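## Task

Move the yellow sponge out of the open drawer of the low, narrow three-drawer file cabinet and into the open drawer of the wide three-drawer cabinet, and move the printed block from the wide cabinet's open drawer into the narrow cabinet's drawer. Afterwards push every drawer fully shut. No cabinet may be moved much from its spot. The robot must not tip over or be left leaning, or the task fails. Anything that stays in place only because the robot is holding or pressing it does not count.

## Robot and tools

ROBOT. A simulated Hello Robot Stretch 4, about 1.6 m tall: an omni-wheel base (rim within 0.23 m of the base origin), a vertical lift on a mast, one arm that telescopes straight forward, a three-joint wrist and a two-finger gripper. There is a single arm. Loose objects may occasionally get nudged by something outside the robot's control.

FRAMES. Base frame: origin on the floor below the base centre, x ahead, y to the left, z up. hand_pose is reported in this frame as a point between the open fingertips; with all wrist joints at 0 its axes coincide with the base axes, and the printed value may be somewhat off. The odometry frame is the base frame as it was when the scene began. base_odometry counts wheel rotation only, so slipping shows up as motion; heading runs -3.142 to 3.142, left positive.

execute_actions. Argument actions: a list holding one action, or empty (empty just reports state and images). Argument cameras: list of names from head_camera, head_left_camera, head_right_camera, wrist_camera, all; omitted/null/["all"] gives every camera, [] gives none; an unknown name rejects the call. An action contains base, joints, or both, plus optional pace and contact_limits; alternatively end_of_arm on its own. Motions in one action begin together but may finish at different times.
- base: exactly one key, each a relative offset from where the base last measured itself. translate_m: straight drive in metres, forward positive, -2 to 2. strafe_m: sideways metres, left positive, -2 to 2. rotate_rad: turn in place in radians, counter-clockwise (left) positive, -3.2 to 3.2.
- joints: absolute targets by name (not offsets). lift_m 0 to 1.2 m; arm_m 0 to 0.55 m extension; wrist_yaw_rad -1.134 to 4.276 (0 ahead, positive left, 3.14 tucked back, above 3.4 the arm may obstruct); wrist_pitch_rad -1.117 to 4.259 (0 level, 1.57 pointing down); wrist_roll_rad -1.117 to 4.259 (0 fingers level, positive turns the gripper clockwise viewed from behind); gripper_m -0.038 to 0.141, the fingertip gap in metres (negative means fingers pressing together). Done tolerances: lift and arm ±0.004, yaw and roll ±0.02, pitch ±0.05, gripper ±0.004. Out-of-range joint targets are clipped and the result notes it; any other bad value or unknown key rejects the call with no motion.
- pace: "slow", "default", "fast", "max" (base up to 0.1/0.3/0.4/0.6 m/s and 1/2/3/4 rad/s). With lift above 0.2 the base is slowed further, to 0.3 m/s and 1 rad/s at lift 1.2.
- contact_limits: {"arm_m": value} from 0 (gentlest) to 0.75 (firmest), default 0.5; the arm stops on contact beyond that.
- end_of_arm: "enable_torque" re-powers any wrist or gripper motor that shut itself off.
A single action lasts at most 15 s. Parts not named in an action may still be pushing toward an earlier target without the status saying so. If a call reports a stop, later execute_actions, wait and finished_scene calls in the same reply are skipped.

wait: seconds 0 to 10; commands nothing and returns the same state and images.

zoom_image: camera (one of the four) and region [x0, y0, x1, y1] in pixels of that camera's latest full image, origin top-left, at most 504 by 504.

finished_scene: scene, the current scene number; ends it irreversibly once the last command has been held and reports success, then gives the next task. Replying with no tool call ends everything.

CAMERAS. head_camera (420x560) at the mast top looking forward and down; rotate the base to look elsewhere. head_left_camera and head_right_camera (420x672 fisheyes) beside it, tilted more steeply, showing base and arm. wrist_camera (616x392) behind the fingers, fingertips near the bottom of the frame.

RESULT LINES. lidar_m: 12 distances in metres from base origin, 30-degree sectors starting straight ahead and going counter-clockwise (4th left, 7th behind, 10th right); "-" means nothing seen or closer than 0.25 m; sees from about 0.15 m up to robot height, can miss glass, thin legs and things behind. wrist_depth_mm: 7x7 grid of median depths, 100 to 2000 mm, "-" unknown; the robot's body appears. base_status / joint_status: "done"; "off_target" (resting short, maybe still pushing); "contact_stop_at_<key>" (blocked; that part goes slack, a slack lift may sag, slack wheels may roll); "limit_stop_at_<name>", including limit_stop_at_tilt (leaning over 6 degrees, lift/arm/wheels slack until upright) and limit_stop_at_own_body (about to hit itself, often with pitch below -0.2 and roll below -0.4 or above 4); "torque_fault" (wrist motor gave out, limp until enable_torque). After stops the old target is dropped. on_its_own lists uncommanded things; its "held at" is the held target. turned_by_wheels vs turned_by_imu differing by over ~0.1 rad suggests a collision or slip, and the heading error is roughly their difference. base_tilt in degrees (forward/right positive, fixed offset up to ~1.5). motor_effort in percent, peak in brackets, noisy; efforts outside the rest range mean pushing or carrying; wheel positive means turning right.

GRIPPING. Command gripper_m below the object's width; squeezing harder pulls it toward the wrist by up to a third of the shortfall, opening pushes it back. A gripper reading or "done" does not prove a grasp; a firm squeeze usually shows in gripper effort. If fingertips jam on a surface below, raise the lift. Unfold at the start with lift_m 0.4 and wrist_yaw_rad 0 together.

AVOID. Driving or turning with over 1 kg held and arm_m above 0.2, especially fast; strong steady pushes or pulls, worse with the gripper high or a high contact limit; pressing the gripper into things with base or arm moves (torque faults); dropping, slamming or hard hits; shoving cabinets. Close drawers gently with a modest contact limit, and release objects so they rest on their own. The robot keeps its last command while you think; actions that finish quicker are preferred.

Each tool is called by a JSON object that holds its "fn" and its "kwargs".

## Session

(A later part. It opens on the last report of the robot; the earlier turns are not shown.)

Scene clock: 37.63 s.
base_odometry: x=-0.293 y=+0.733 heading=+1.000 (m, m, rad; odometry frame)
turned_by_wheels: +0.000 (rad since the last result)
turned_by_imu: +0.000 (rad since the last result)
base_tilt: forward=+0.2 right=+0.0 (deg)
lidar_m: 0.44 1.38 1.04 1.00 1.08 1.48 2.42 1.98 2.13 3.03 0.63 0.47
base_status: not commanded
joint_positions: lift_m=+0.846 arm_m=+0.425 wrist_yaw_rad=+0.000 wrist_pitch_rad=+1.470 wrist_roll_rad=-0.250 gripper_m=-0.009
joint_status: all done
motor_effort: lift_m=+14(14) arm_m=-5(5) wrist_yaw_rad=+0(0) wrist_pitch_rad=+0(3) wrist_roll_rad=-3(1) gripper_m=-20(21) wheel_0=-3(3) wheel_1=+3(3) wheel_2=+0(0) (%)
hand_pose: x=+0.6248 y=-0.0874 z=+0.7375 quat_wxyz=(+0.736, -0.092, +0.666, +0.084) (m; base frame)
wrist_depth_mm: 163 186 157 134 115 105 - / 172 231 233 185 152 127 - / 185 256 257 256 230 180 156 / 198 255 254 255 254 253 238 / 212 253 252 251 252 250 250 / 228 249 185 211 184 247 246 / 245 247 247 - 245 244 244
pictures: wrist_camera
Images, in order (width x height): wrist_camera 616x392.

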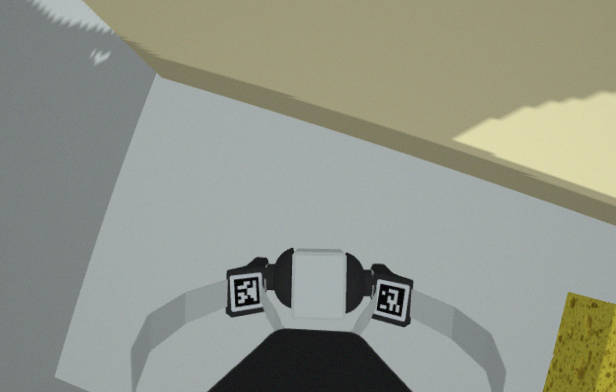

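{"fn": "execute_actions", "kwargs": {"actions": [{"joints":{"lift_m":1.16},"pace":"fast"}], "cameras": []}}

{"fn": "execute_actions", "kwargs": {"actions": [{"base":{"strafe_m":-0.14},"joints":{"arm_m":0.03,"wrist_roll_rad":3.14,"wrist_pitch_rad":1.65},"pace":"fast"}], "cameras": []}}

{"fn": "execute_actions", "kwargs": {"actions": [{"base":{"rotate_rad":-0.06},"joints":{"lift_m":0.64,"arm_m":0.12},"pace":"fast"}]}}

{"fn": "execute_actions", "kwargs": {"actions": [{"joints":{"arm_m":0.5},"pace":"slow","contact_limits":{"arm_m":0.3}}]}}

Scene clock: 39.90 s.
base_odometry: x=-0.293 y=+0.733 heading=+1.000 (m, m, rad; odometry frame)
turned_by_wheels: +0.000 (rad since the last result)
turned_by_imu: +0.000 (rad since the last result)
base_tilt: forward=+0.2 right=-0.1 (deg)
lidar_m: 0.45 1.38 1.04 1.03 1.09 1.42 2.44 1.97 2.14 3.03 0.64 0.48
base_status: not commanded
joint_positions: lift_m=+1.160 arm_m=+0.425 wrist_yaw_rad=+0.000 wrist_pitch_rad=+1.470 wrist_roll_rad=-0.250 gripper_m=-0.009
joint_status: all done
motor_effort: lift_m=+22(23) arm_m=-5(6) wrist_yaw_rad=+0(0) wrist_pitch_rad=-1(1) wrist_roll_rad=-1(2) gripper_m=-21(20) wheel_0=-3(3) wheel_1=+3(3) wheel_2=+0(0) (%)
hand_pose: x=+0.6248 y=-0.0874 z=+1.0509 quat_wxyz=(+0.736, -0.092, +0.666, +0.084) (m; base frame)
wrist_depth_mm: 1255 1366 336 334 334 332 258 / 1308 1336 332 330 332 330 330 / 1308 1308 394 329 327 325 327 / 1308 1336 549 569 473 324 320 / 1281 389 564 564 559 559 504 / 1281 343 186 211 183 549 554 / 271 300 373 - 549 549 549
pictures: none
No camera images: the call's "cameras" was empty. Leave "cameras" out to get every camera's image.

Scene clock: 42.43 s.
base_odometry: x=-0.175 y=+0.657 heading=+1.000 (m, m, rad; odometry frame)
turned_by_wheels: +0.000 (rad since the last result)
turned_by_imu: +0.000 (rad since the last result)
base_tilt: forward=+0.2 right=-0.2 (deg)
lidar_m: 0.46 0.48 1.19 1.16 1.22 1.65 2.43 1.91 2.12 2.89 0.64 0.47
base_status: done
joint_positions: lift_m=+1.160 arm_m=+0.031 wrist_yaw_rad=+0.000 wrist_pitch_rad=+1.650 wrist_roll_rad=+3.140 gripper_m=-0.009
joint_status: all done
motor_effort: lift_m=+22(22) arm_m=-6(7) wrist_yaw_rad=+0(1) wrist_pitch_rad=+1(4) wrist_roll_rad=+2(5) gripper_m=-19(22) wheel_0=+1(10) wheel_1=-2(10) wheel_2=+0(1) (%)
hand_pose: x=+0.1790 y=-0.0874 z=+1.0503 quat_wxyz=(+0.001, +0.679, +0.001, -0.735) (m; base frame)
wrist_depth_mm: 1366 1308 1308 1308 1308 1308 1281 / 1366 1336 1336 1336 1308 1308 1308 / 1336 1308 1308 1098 1078 1255 1281 / 1308 1308 1281 1098 1060 1255 1255 / 1308 1308 1281 1078 1281 1255 1229 / 1281 1281 185 211 185 1255 1229 / 1308 1281 1281 - 1255 1255 1229
pictures: none
No camera images: the call's "cameras" was empty. Leave "cameras" out to get every camera's image.

Scene clock: 44.83 s.
base_odometry: x=-0.176 y=+0.657 heading=+0.941 (m, m, rad; odometry frame)
turned_by_wheels: -0.059 (rad since the last result)
turned_by_imu: -0.058 (rad since the last result)
base_tilt: forward=+0.2 right=+0.0 (deg)
lidar_m: 0.45 0.47 1.21 1.16 1.19 1.58 2.42 1.89 1.99 2.86 0.69 0.47
base_status: done
joint_positions: lift_m=+0.640 arm_m=+0.119 wrist_yaw_rad=+0.000 wrist_pitch_rad=+1.650 wrist_roll_rad=+3.140 gripper_m=-0.009
joint_status: all done
motor_effort: lift_m=+15(19) arm_m=+5(6) wrist_yaw_rad=+0(1) wrist_pitch_rad=+2(2) wrist_roll_rad=+2(1) gripper_m=-23(22) wheel_0=+5(2) wheel_1=+2(5) wheel_2=+4(7) (%)
hand_pose: x=+0.2672 y=-0.0874 z=+0.5309 quat_wxyz=(+0.001, +0.679, +0.001, -0.734) (m; base frame)
wrist_depth_mm: 798 798 778 559 549 549 759 / 798 788 778 554 554 544 750 / 788 778 768 554 544 564 741 / 778 768 768 759 741 750 741 / 778 759 768 759 759 741 732 / 768 759 185 212 184 732 741 / 759 759 750 - 732 732 723
pictures: head_camera, head_left_camera, head_right_camera, wrist_camera
Images, in order (width x height): head_camera 420x560, head_left_camera 420x672, head_right_camera 420x672, wrist_camera 616x392.

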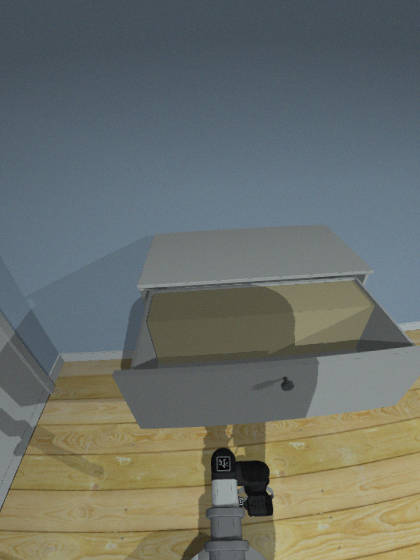

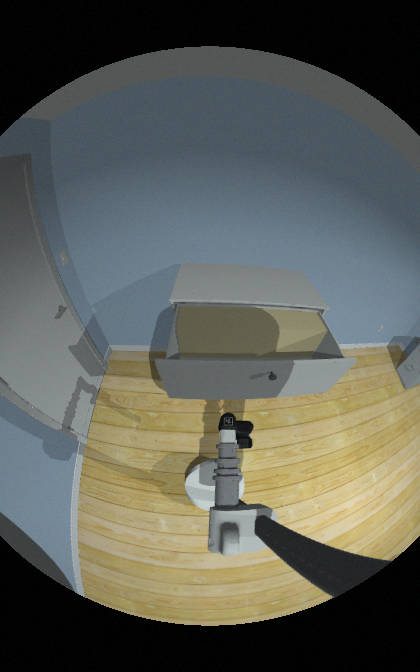

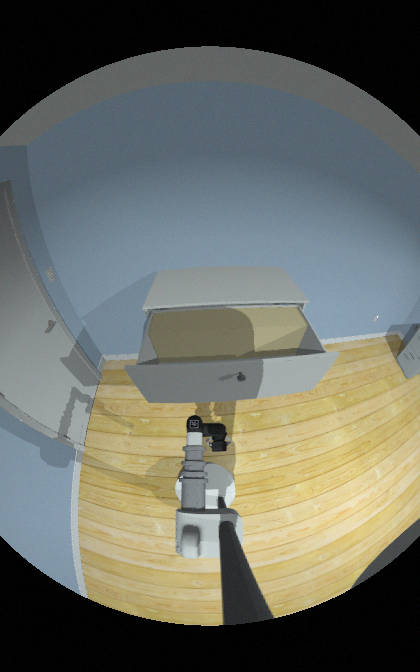

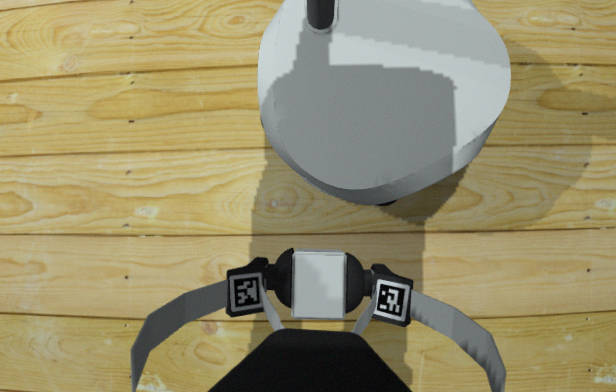

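Scene clock: 49.90 s.
base_odometry: x=-0.176 y=+0.657 heading=+0.940 (m, m, rad; odometry frame)
turned_by_wheels: -0.001 (rad since the last result)
turned_by_imu: +0.005 (rad since the last result)
base_tilt: forward=+0.2 right=-0.2 (deg)
lidar_m: 0.68 0.71 1.21 1.16 1.19 1.58 2.42 1.90 1.99 2.86 1.99 0.69
base_status: not commanded
joint_positions: lift_m=+0.640 arm_m=+0.499 wrist_yaw_rad=-0.002 wrist_pitch_rad=+1.652 wrist_roll_rad=+3.139 gripper_m=-0.009
joint_status: all done
motor_effort: lift_m=+15(15) arm_m=+8(15) wrist_yaw_rad=+6(27) wrist_pitch_rad=-7(27) wrist_roll_rad=+4(7) gripper_m=-21(21) wheel_0=+3(5) wheel_1=+0(4) wheel_2=-2(7) (%)
contact_limits: arm_m 0.3
hand_pose: x=+0.6459 y=-0.0874 z=+0.5310 quat_wxyz=(+0.000, +0.678, +0.000, -0.735) (m; base frame)
wrist_depth_mm: 809 788 778 778 768 768 759 / 798 778 768 768 778 750 750 / 788 778 768 768 759 750 750 / 778 768 768 759 750 759 750 / 768 768 759 750 750 741 732 / 759 759 186 211 184 732 723 / 544 525 591 - 597 504 732
pictures: head_camera, head_left_camera, head_right_camera, wrist_camera
Images, in order (width x height): head_camera 420x560, head_left_camera 420x672, head_right_camera 420x672, wrist_camera 616x392.

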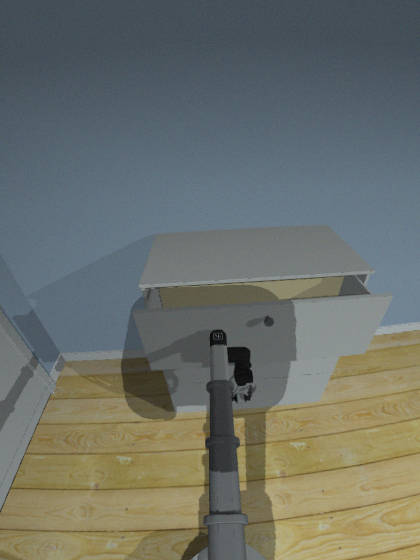

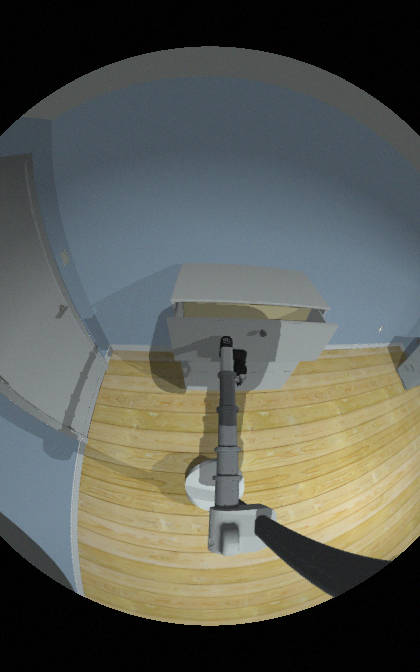

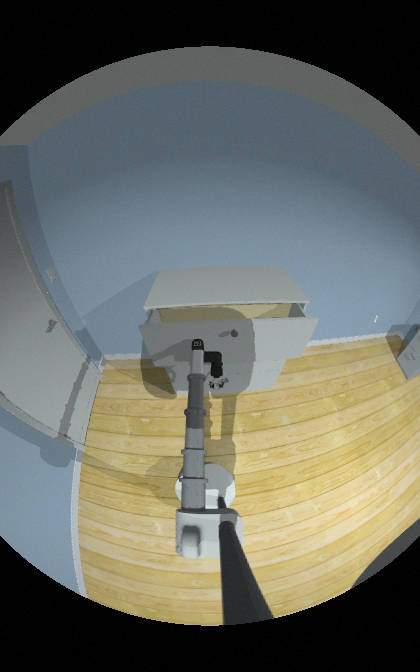

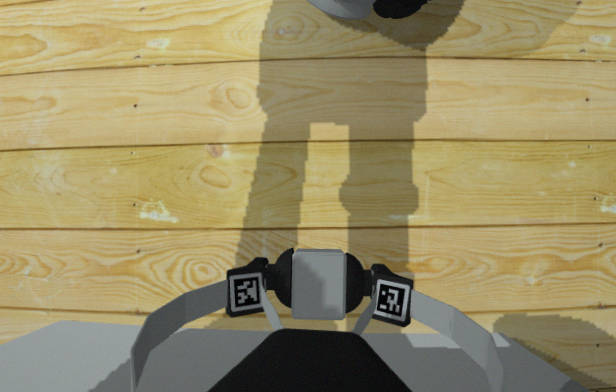

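{"fn": "execute_actions", "kwargs": {"actions": [{"base":{"translate_m":0.17},"joints":{"arm_m":0.4,"wrist_pitch_rad":2.0,"wrist_yaw_rad":-0.2},"pace":"slow"}], "cameras": []}}

{"fn": "execute_actions", "kwargs": {"actions": [{"joints":{"arm_m":0.55},"pace":"slow","contact_limits":{"arm_m":0.25}}]}}

Scene clock: 53.07 s.
base_odometry: x=-0.076 y=+0.794 heading=+0.941 (m, m, rad; odometry frame)
turned_by_wheels: +0.001 (rad since the last result)
turned_by_imu: +0.001 (rad since the last result)
base_tilt: forward=+0.2 right=+0.0 (deg)
lidar_m: 0.57 0.60 1.22 1.15 1.20 1.60 2.59 2.04 2.24 2.87 0.87 0.59
base_status: done
joint_positions: lift_m=+0.640 arm_m=+0.400 wrist_yaw_rad=-0.200 wrist_pitch_rad=+1.999 wrist_roll_rad=+3.140 gripper_m=-0.009
joint_status: all done
motor_effort: lift_m=+15(15) arm_m=-3(7) wrist_yaw_rad=-1(5) wrist_pitch_rad=+3(6) wrist_roll_rad=+1(1) gripper_m=-21(20) wheel_0=+7(11) wheel_1=+6(6) wheel_2=-5(13) (%)
hand_pose: x=+0.4367 y=-0.0619 z=+0.5560 quat_wxyz=(-0.083, +0.538, -0.053, -0.837) (m; base frame)
wrist_depth_mm: 1078 1060 1042 759 1042 1042 1042 / 991 1008 732 707 715 976 960 / 931 917 904 647 715 904 904 / 854 866 854 723 842 842 831 / 798 809 809 788 788 798 798 / 750 750 186 211 185 741 750 / 723 715 723 - 715 699 699
pictures: none
No camera images: the call's "cameras" was empty. Leave "cameras" out to get every camera's image.

Scene clock: 54.87 s.
base_odometry: x=-0.075 y=+0.795 heading=+0.940 (m, m, rad; odometry frame)
turned_by_wheels: +0.000 (rad since the last result)
turned_by_imu: +0.008 (rad since the last result)
base_tilt: forward=+0.2 right=+0.0 (deg)
lidar_m: 0.64 0.67 1.21 1.14 1.20 1.62 2.57 2.02 2.25 2.88 1.72 0.65
base_status: not commanded
joint_positions: lift_m=+0.640 arm_m=+0.471 wrist_yaw_rad=-0.200 wrist_pitch_rad=+1.999 wrist_roll_rad=+3.140 gripper_m=-0.009
joint_status: arm_m contact_stop (moved +0.071 of +0.150)
on_its_own: arm_m is slack since a contact_stop (your +0.550 is given up)
motor_effort: lift_m=+16(16) arm_m=+0(23) wrist_yaw_rad=+0(3) wrist_pitch_rad=+4(8) wrist_roll_rad=+0(1) gripper_m=-22(22) wheel_0=+1(7) wheel_1=+2(8) wheel_2=+1(10) (%)
contact_limits: arm_m 0.25
hand_pose: x=+0.5075 y=-0.0619 z=+0.5559 quat_wxyz=(-0.084, +0.538, -0.053, -0.837) (m; base frame)
wrist_depth_mm: 1060 1078 1042 768 1008 1078 1025 / 991 976 723 707 723 976 960 / 931 917 891 683 891 904 904 / 854 854 854 831 854 842 842 / 798 798 809 778 788 788 788 / 759 759 186 211 185 741 741 / 715 707 723 - 707 691 691
pictures: head_camera, head_left_camera, head_right_camera, wrist_camera
Images, in order (width x height): head_camera 420x560, head_left_camera 420x672, head_right_camera 420x672, wrist_camera 616x392.

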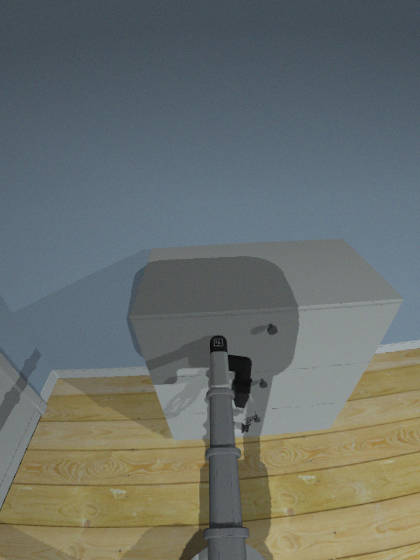

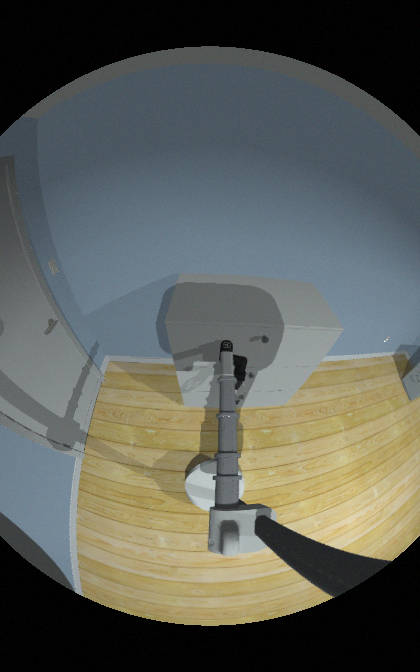

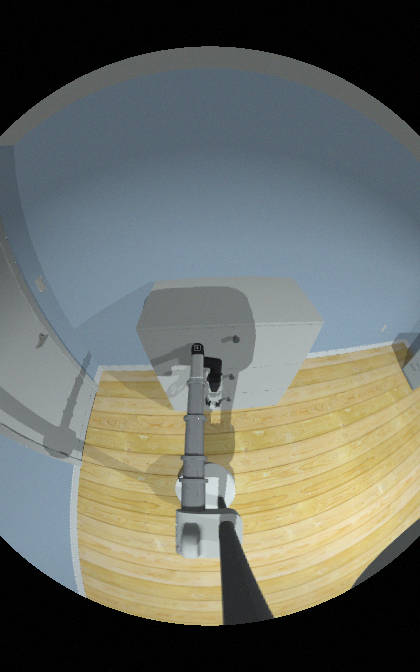

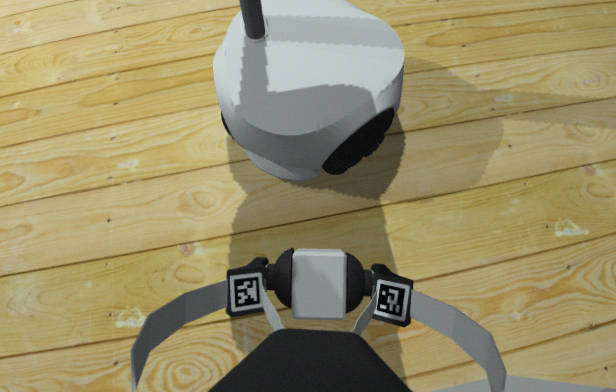

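{"fn": "execute_actions", "kwargs": {"actions": [{"base":{"rotate_rad":0.97},"joints":{"arm_m":0.05},"pace":"fast"}], "cameras": []}}

{"fn": "execute_actions", "kwargs": {"actions": [{"base":{"translate_m":-1.89},"joints":{"lift_m":0.68,"arm_m":0.2,"wrist_pitch_rad":1.5,"wrist_yaw_rad":0,"wrist_roll_rad":0},"pace":"max"}], "cameras": ["head_right_camera"]}}

{"fn": "execute_actions", "kwargs": {"actions": [{"base":{"rotate_rad":2.21},"joints":{"arm_m":0.42},"pace":"fast"}]}}

Scene clock: 57.23 s.
base_odometry: x=-0.075 y=+0.795 heading=+1.910 (m, m, rad; odometry frame)
turned_by_wheels: +0.970 (rad since the last result)
turned_by_imu: +0.960 (rad since the last result)
base_tilt: forward=+0.2 right=-0.1 (deg)
lidar_m: 1.24 1.14 1.18 1.50 2.60 2.05 2.16 2.87 1.90 0.70 0.64 0.66
base_status: done
joint_positions: lift_m=+0.640 arm_m=+0.051 wrist_yaw_rad=-0.200 wrist_pitch_rad=+1.999 wrist_roll_rad=+3.140 gripper_m=-0.009
joint_status: all done
motor_effort: lift_m=+16(16) arm_m=-6(7) wrist_yaw_rad=+0(2) wrist_pitch_rad=+4(5) wrist_roll_rad=+2(0) gripper_m=-21(20) wheel_0=-3(11) wheel_1=-1(8) wheel_2=+0(9) (%)
hand_pose: x=+0.0871 y=-0.0618 z=+0.5559 quat_wxyz=(-0.084, +0.538, -0.053, -0.837) (m; base frame)
wrist_depth_mm: 1078 1042 230 1060 1042 1042 1042 / 991 991 289 976 991 976 976 / 931 917 904 904 904 904 891 / 866 866 854 615 621 842 831 / 798 798 788 574 574 788 788 / 759 759 185 212 184 741 741 / 723 715 723 - 525 699 707
pictures: none
No camera images: the call's "cameras" was empty. Leave "cameras" out to get every camera's image.

Scene clock: 62.77 s.
base_odometry: x=+0.553 y=-0.988 heading=+1.910 (m, m, rad; odometry frame)
turned_by_wheels: +0.000 (rad since the last result)
turned_by_imu: +0.010 (rad since the last result)
base_tilt: forward=+0.2 right=-0.1 (deg)
lidar_m: 2.29 2.64 2.40 0.55 0.50 1.49 1.40 1.26 1.29 1.97 2.27 1.95
base_status: done
joint_positions: lift_m=+0.680 arm_m=+0.199 wrist_yaw_rad=+0.000 wrist_pitch_rad=+1.500 wrist_roll_rad=+0.000 gripper_m=-0.009
joint_status: all done
motor_effort: lift_m=+21(24) arm_m=+5(6) wrist_yaw_rad=+0(5) wrist_pitch_rad=+1(5) wrist_roll_rad=+0(7) gripper_m=-22(21) wheel_0=-3(10) wheel_1=-3(7) wheel_2=+0(15) (%)
hand_pose: x=+0.3903 y=-0.0874 z=+0.5702 quat_wxyz=(+0.732, +0.000, +0.682, +0.000) (m; base frame)
wrist_depth_mm: 854 842 820 820 809 809 809 / 842 831 820 809 809 788 788 / 820 820 820 809 809 798 798 / 831 820 809 809 798 778 788 / 820 809 798 798 788 788 778 / 809 809 186 211 184 778 759 / 798 809 609 - 768 768 750
pictures: head_right_camera
Images, in order (width x height): head_right_camera 420x672.

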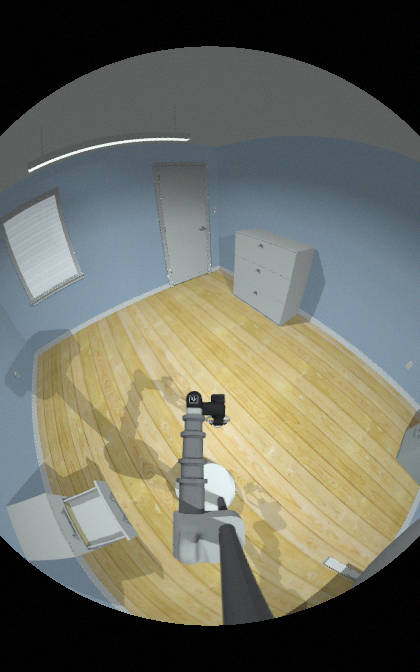

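Scene clock: 64.90 s.
base_odometry: x=+0.553 y=-0.988 heading=-2.164 (m, m, rad; odometry frame)
turned_by_wheels: +2.210 (rad since the last result)
turned_by_imu: +2.187 (rad since the last result)
base_tilt: forward=+0.3 right=+0.0 (deg)
lidar_m: 0.50 1.51 1.36 1.29 2.03 1.98 2.28 1.96 2.77 2.63 2.07 0.50
base_status: done
joint_positions: lift_m=+0.680 arm_m=+0.419 wrist_yaw_rad=+0.000 wrist_pitch_rad=+1.500 wrist_roll_rad=+0.000 gripper_m=-0.009
joint_status: all done
motor_effort: lift_m=+21(21) arm_m=+4(6) wrist_yaw_rad=-2(3) wrist_pitch_rad=-1(2) wrist_roll_rad=-2(1) gripper_m=-24(22) wheel_0=-2(11) wheel_1=-1(13) wheel_2=-2(13) (%)
hand_pose: x=+0.6106 y=-0.0874 z=+0.5702 quat_wxyz=(+0.732, +0.000, +0.682, +0.000) (m; base frame)
wrist_depth_mm: 831 831 415 418 410 407 580 / 842 831 413 415 407 404 788 / 831 820 413 410 404 404 370 / 831 820 407 407 404 402 370 / 820 798 410 399 402 394 366 / 809 798 186 211 184 387 342 / 809 809 298 - 293 290 759
pictures: head_camera, head_left_camera, head_right_camera, wrist_camera
Images, in order (width x height): head_camera 420x560, head_left_camera 420x672, head_right_camera 420x672, wrist_camera 616x392.

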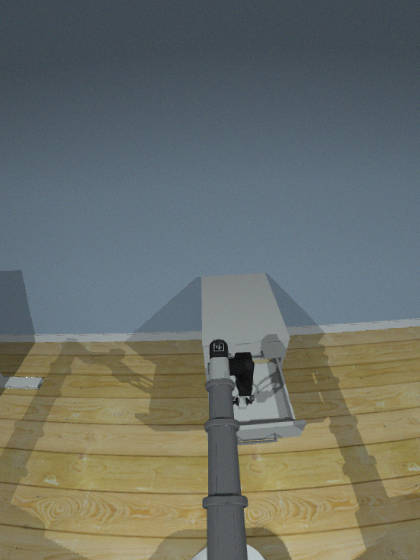

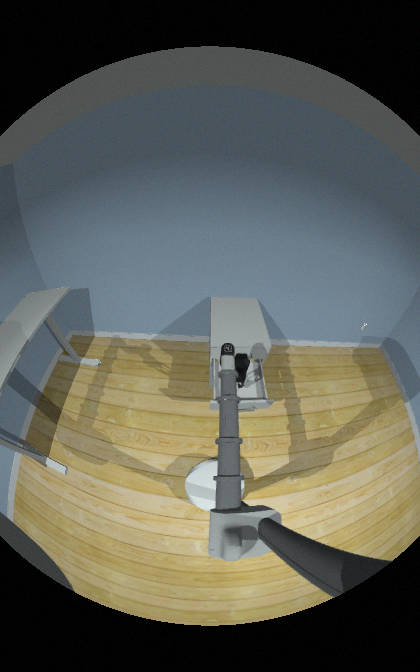

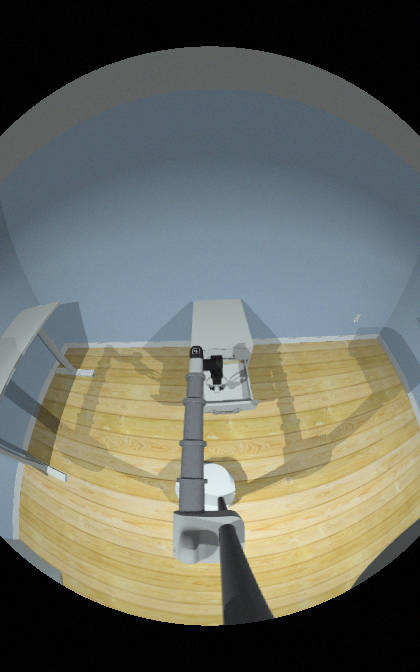

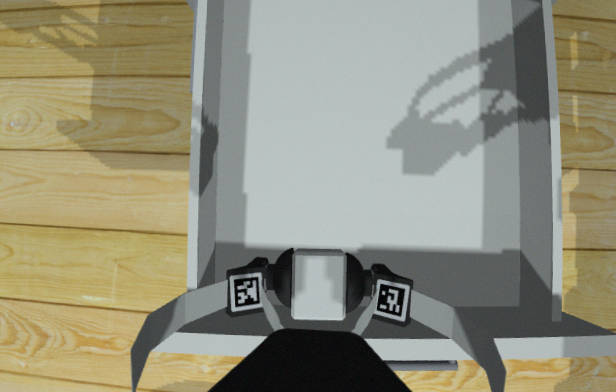

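{"fn": "execute_actions", "kwargs": {"actions": [{"base":{"strafe_m":-0.05},"joints":{"arm_m":0.46,"lift_m":0.531}}], "cameras": []}}

{"fn": "execute_actions", "kwargs": {"actions": [{"joints":{"gripper_m":0.06}}], "cameras": ["wrist_camera"]}}

{"fn": "execute_actions", "kwargs": {"actions": [{"joints":{"lift_m":0.68},"pace":"fast"}], "cameras": ["wrist_camera"]}}

{"fn": "execute_actions", "kwargs": {"actions": [{"base":{"translate_m":-0.05},"joints":{"arm_m":0,"wrist_pitch_rad":0,"gripper_m":0},"pace":"fast"}], "cameras": []}}

{"fn": "execute_actions", "kwargs": {"actions": [{"joints":{"lift_m":0.24},"pace":"fast"}], "cameras": ["wrist_camera","head_camera"]}}

Scene clock: 67.00 s.
base_odometry: x=+0.512 y=-0.960 heading=-2.164 (m, m, rad; odometry frame)
turned_by_wheels: +0.000 (rad since the last result)
turned_by_imu: +0.001 (rad since the last result)
base_tilt: forward=+0.2 right=+0.0 (deg)
lidar_m: 0.49 1.53 1.39 1.34 2.02 2.04 2.28 1.96 2.72 2.59 2.06 0.53
base_status: done
joint_positions: lift_m=+0.531 arm_m=+0.459 wrist_yaw_rad=+0.000 wrist_pitch_rad=+1.500 wrist_roll_rad=+0.000 gripper_m=-0.009
joint_status: all done
motor_effort: lift_m=+14(19) arm_m=+5(6) wrist_yaw_rad=-1(2) wrist_pitch_rad=-1(1) wrist_roll_rad=+0(1) gripper_m=-22(19) wheel_0=+3(8) wheel_1=-2(14) wheel_2=+0(2) (%)
hand_pose: x=+0.6503 y=-0.0874 z=+0.4218 quat_wxyz=(+0.732, +0.000, +0.682, +0.000) (m; base frame)
wrist_depth_mm: 227 267 266 264 262 258 256 / 219 266 264 262 258 257 255 / 220 263 262 258 257 255 253 / 221 263 259 258 255 253 251 / 222 260 258 254 253 251 248 / 220 259 185 211 184 249 247 / 219 256 254 - 249 247 246
pictures: none
No camera images: the call's "cameras" was empty. Leave "cameras" out to get every camera's image.

Scene clock: 68.47 s.
base_odometry: x=+0.512 y=-0.960 heading=-2.164 (m, m, rad; odometry frame)
turned_by_wheels: +0.000 (rad since the last result)
turned_by_imu: +0.000 (rad since the last result)
base_tilt: forward=+0.1 right=-0.2 (deg)
lidar_m: 0.49 1.53 1.40 1.34 2.02 2.00 2.29 1.93 2.71 2.61 2.08 0.54
base_status: not commanded
joint_positions: lift_m=+0.531 arm_m=+0.459 wrist_yaw_rad=+0.000 wrist_pitch_rad=+1.500 wrist_roll_rad=+0.000 gripper_m=+0.060
joint_status: all done
motor_effort: lift_m=+14(14) arm_m=+5(5) wrist_yaw_rad=-1(0) wrist_pitch_rad=+0(0) wrist_roll_rad=-1(1) gripper_m=-3(22) wheel_0=+3(3) wheel_1=-2(2) wheel_2=+0(0) (%)
hand_pose: x=+0.6503 y=-0.0874 z=+0.4218 quat_wxyz=(+0.732, +0.000, +0.682, +0.000) (m; base frame)
wrist_depth_mm: 227 268 265 263 260 258 257 / 219 266 263 260 258 257 254 / 221 264 263 259 257 255 253 / 223 262 260 257 255 253 251 / 221 262 258 256 252 251 249 / 220 258 198 226 196 249 247 / 219 256 255 - 249 248 245
pictures: wrist_camera
Images, in order (width x height): wrist_camera 616x392.

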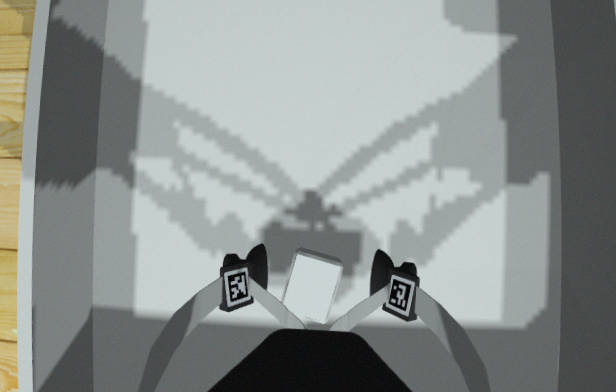

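Scene clock: 69.83 s.
base_odometry: x=+0.512 y=-0.960 heading=-2.164 (m, m, rad; odometry frame)
turned_by_wheels: +0.000 (rad since the last result)
turned_by_imu: +0.000 (rad since the last result)
base_tilt: forward=+0.2 right=+0.0 (deg)
lidar_m: 0.50 1.52 1.40 1.33 2.02 2.00 2.29 1.95 2.73 2.60 2.08 0.54
base_status: not commanded
joint_positions: lift_m=+0.680 arm_m=+0.459 wrist_yaw_rad=+0.000 wrist_pitch_rad=+1.500 wrist_roll_rad=+0.000 gripper_m=+0.060
joint_status: all done
motor_effort: lift_m=+22(23) arm_m=+5(5) wrist_yaw_rad=+0(0) wrist_pitch_rad=+0(3) wrist_roll_rad=-1(2) gripper_m=-5(3) wheel_0=+3(3) wheel_1=-2(2) wheel_2=+0(0) (%)
hand_pose: x=+0.6503 y=-0.0874 z=+0.5701 quat_wxyz=(+0.732, +0.000, +0.682, +0.000) (m; base frame)
wrist_depth_mm: 842 831 418 415 413 407 788 / 842 831 418 410 410 407 788 / 831 820 413 410 407 404 788 / 831 809 407 407 402 399 778 / 820 809 407 402 399 394 778 / 809 798 198 402 195 375 759 / 798 317 349 - 359 327 750
pictures: wrist_camera
Images, in order (width x height): wrist_camera 616x392.

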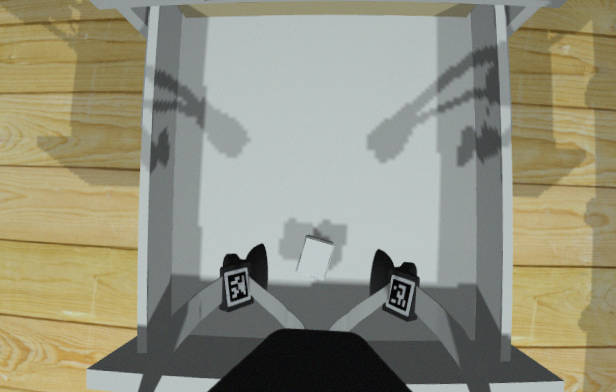

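Scene clock: 71.87 s.
base_odometry: x=+0.540 y=-0.918 heading=-2.164 (m, m, rad; odometry frame)
turned_by_wheels: -0.001 (rad since the last result)
turned_by_imu: +0.000 (rad since the last result)
base_tilt: forward=+0.2 right=-0.1 (deg)
lidar_m: 0.54 1.56 1.40 1.32 1.98 2.00 2.23 1.90 2.73 2.60 2.15 0.58
base_status: done
joint_positions: lift_m=+0.680 arm_m=+0.001 wrist_yaw_rad=+0.000 wrist_pitch_rad=+0.003 wrist_roll_rad=+0.000 gripper_m=+0.000
joint_status: all done
motor_effort: lift_m=+22(22) arm_m=-5(5) wrist_yaw_rad=+0(1) wrist_pitch_rad=-6(12) wrist_roll_rad=-1(2) gripper_m=-4(7) wheel_0=-3(6) wheel_1=-3(7) wheel_2=-1(12) (%)
hand_pose: x=+0.4608 y=-0.0875 z=+0.8572 quat_wxyz=(+1.000, +0.000, +0.001, +0.000) (m; base frame)
wrist_depth_mm: 1308 1308 1281 1281 1281 1281 1255 / 1336 1281 1308 1281 1255 1281 1255 / 1336 1308 1308 1281 1281 1281 1255 / 1336 1336 1308 1308 1281 1281 1255 / 1336 1308 1336 1336 1308 1281 1281 / 1308 1336 691 193 185 1308 1281 / 1336 1336 707 - 691 1281 1255
pictures: none
No camera images: the call's "cameras" was empty. Leave "cameras" out to get every camera's image.

Scene clock: 74.07 s.
base_odometry: x=+0.540 y=-0.918 heading=-2.164 (m, m, rad; odometry frame)
turned_by_wheels: +0.000 (rad since the last result)
turned_by_imu: +0.000 (rad since the last result)
base_tilt: forward=+0.2 right=-0.1 (deg)
lidar_m: 0.53 1.56 1.38 1.34 1.97 2.04 2.24 1.91 2.71 2.60 2.14 0.58
base_status: not commanded
joint_positions: lift_m=+0.240 arm_m=+0.001 wrist_yaw_rad=+0.000 wrist_pitch_rad=+0.002 wrist_roll_rad=+0.000 gripper_m=+0.000
joint_status: all done
motor_effort: lift_m=+15(20) arm_m=-5(6) wrist_yaw_rad=+0(0) wrist_pitch_rad=-6(7) wrist_roll_rad=-1(0) gripper_m=-6(6) wheel_0=-3(3) wheel_1=-2(2) wheel_2=-1(1) (%)
hand_pose: x=+0.4608 y=-0.0875 z=+0.4178 quat_wxyz=(+1.000, +0.000, +0.001, +0.000) (m; base frame)
wrist_depth_mm: 1308 1281 1308 1281 1255 1255 1255 / 1336 1336 1308 1308 1281 1255 1255 / 1336 1336 691 683 691 1255 1255 / 1336 349 347 347 349 347 1281 / 1336 351 351 314 349 349 1308 / 1255 1308 349 193 185 1205 1281 / 904 891 699 - 699 960 1042
pictures: head_camera, wrist_camera
Images, in order (width x height): head_camera 420x560, wrist_camera 616x392.

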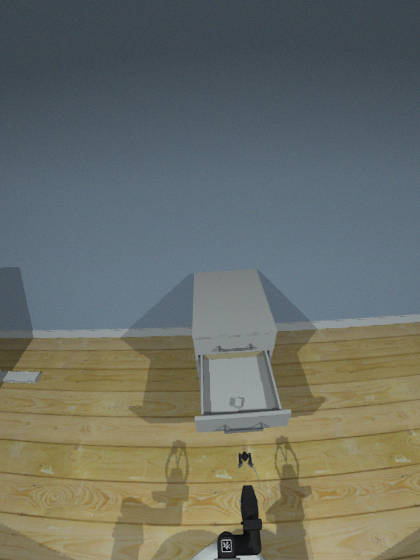

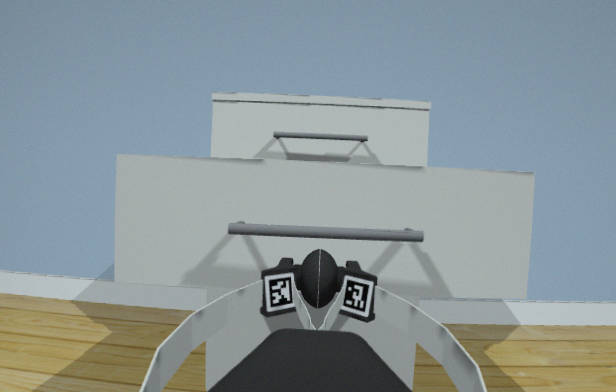

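{"fn": "execute_actions", "kwargs": {"actions": [{"joints":{"lift_m":0.225,"arm_m":0.47},"pace":"slow","contact_limits":{"arm_m":0.2}}], "cameras": ["wrist_camera","head_camera"]}}

Scene clock: 80.00 s.
base_odometry: x=+0.540 y=-0.918 heading=-2.164 (m, m, rad; odometry frame)
turned_by_wheels: +0.000 (rad since the last result)
turned_by_imu: +0.001 (rad since the last result)
base_tilt: forward=+0.2 right=-0.1 (deg)
lidar_m: 0.88 1.58 1.41 1.34 1.97 2.00 2.23 1.89 2.74 2.60 2.15 0.96
base_status: not commanded
joint_positions: lift_m=+0.225 arm_m=+0.462 wrist_yaw_rad=-0.002 wrist_pitch_rad=+0.002 wrist_roll_rad=+0.000 gripper_m=+0.000
joint_status: arm_m contact_stop (moved +0.461 of +0.469); the others done
on_its_own: arm_m is slack since a contact_stop (your +0.470 is given up)
motor_effort: lift_m=+18(16) arm_m=+0(15) wrist_yaw_rad=+6(23) wrist_pitch_rad=-4(6) wrist_roll_rad=-1(0) gripper_m=-6(5) wheel_0=+0(3) wheel_1=+0(2) wheel_2=-6(6) (%)
contact_limits: arm_m 0.2
hand_pose: x=+0.9212 y=-0.0881 z=+0.4030 quat_wxyz=(+1.000, +0.000, +0.001, -0.001) (m; base frame)
wrist_depth_mm: 232 232 232 231 232 233 232 / 233 234 234 233 233 234 234 / 234 235 235 234 234 235 236 / 236 236 236 235 236 236 236 / 236 236 236 233 236 236 236 / 238 237 185 203 186 237 238 / 238 238 237 - 239 238 239
pictures: head_camera, wrist_camera
Images, in order (width x height): head_camera 420x560, wrist_camera 616x392.

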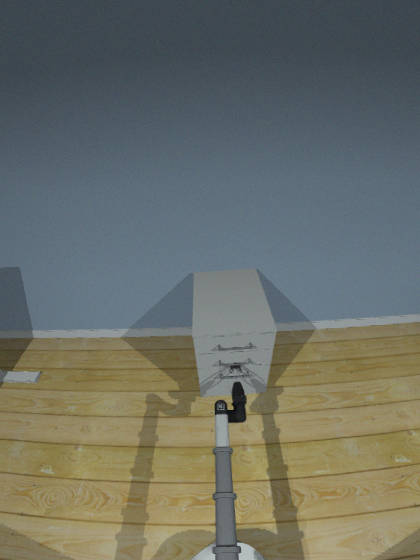

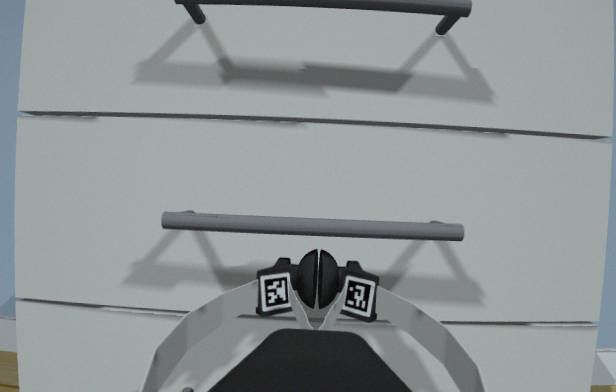

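{"fn": "execute_actions", "kwargs": {"actions": [{"joints":{"arm_m":0.39},"pace":"fast"}], "cameras": ["wrist_camera"]}}

{"fn": "finished_scene", "kwargs": {"scene": 1}}

Scene clock: 81.10 s.
base_odometry: x=+0.540 y=-0.918 heading=-2.164 (m, m, rad; odometry frame)
turned_by_wheels: +0.000 (rad since the last result)
turned_by_imu: +0.000 (rad since the last result)
base_tilt: forward=+0.1 right=+0.0 (deg)
lidar_m: 0.88 1.57 1.40 1.33 1.97 2.03 2.24 1.90 2.72 2.60 2.15 0.97
base_status: not commanded
joint_positions: lift_m=+0.225 arm_m=+0.391 wrist_yaw_rad=+0.000 wrist_pitch_rad=+0.002 wrist_roll_rad=+0.000 gripper_m=+0.000
joint_status: all done
motor_effort: lift_m=+18(18) arm_m=-5(7) wrist_yaw_rad=+0(6) wrist_pitch_rad=-5(8) wrist_roll_rad=+0(0) gripper_m=-7(6) wheel_0=+0(0) wheel_1=+0(1) wheel_2=-4(6) (%)
hand_pose: x=+0.8503 y=-0.0875 z=+0.4029 quat_wxyz=(+1.000, +0.000, +0.001, +0.000) (m; base frame)
wrist_depth_mm: 917 301 303 301 301 301 585 / 931 303 303 303 304 303 878 / 931 304 306 306 304 306 891 / 931 307 306 306 306 306 891 / 931 307 307 307 307 306 891 / 931 309 307 193 185 309 891 / 831 310 310 - 310 312 878
pictures: wrist_camera
Images, in order (width x height): wrist_camera 616x392.

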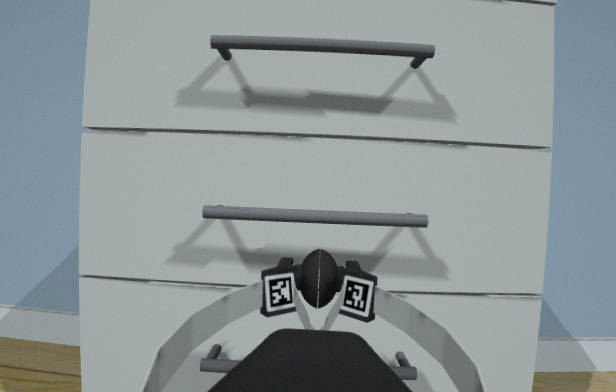

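The scene is finished: the task was done.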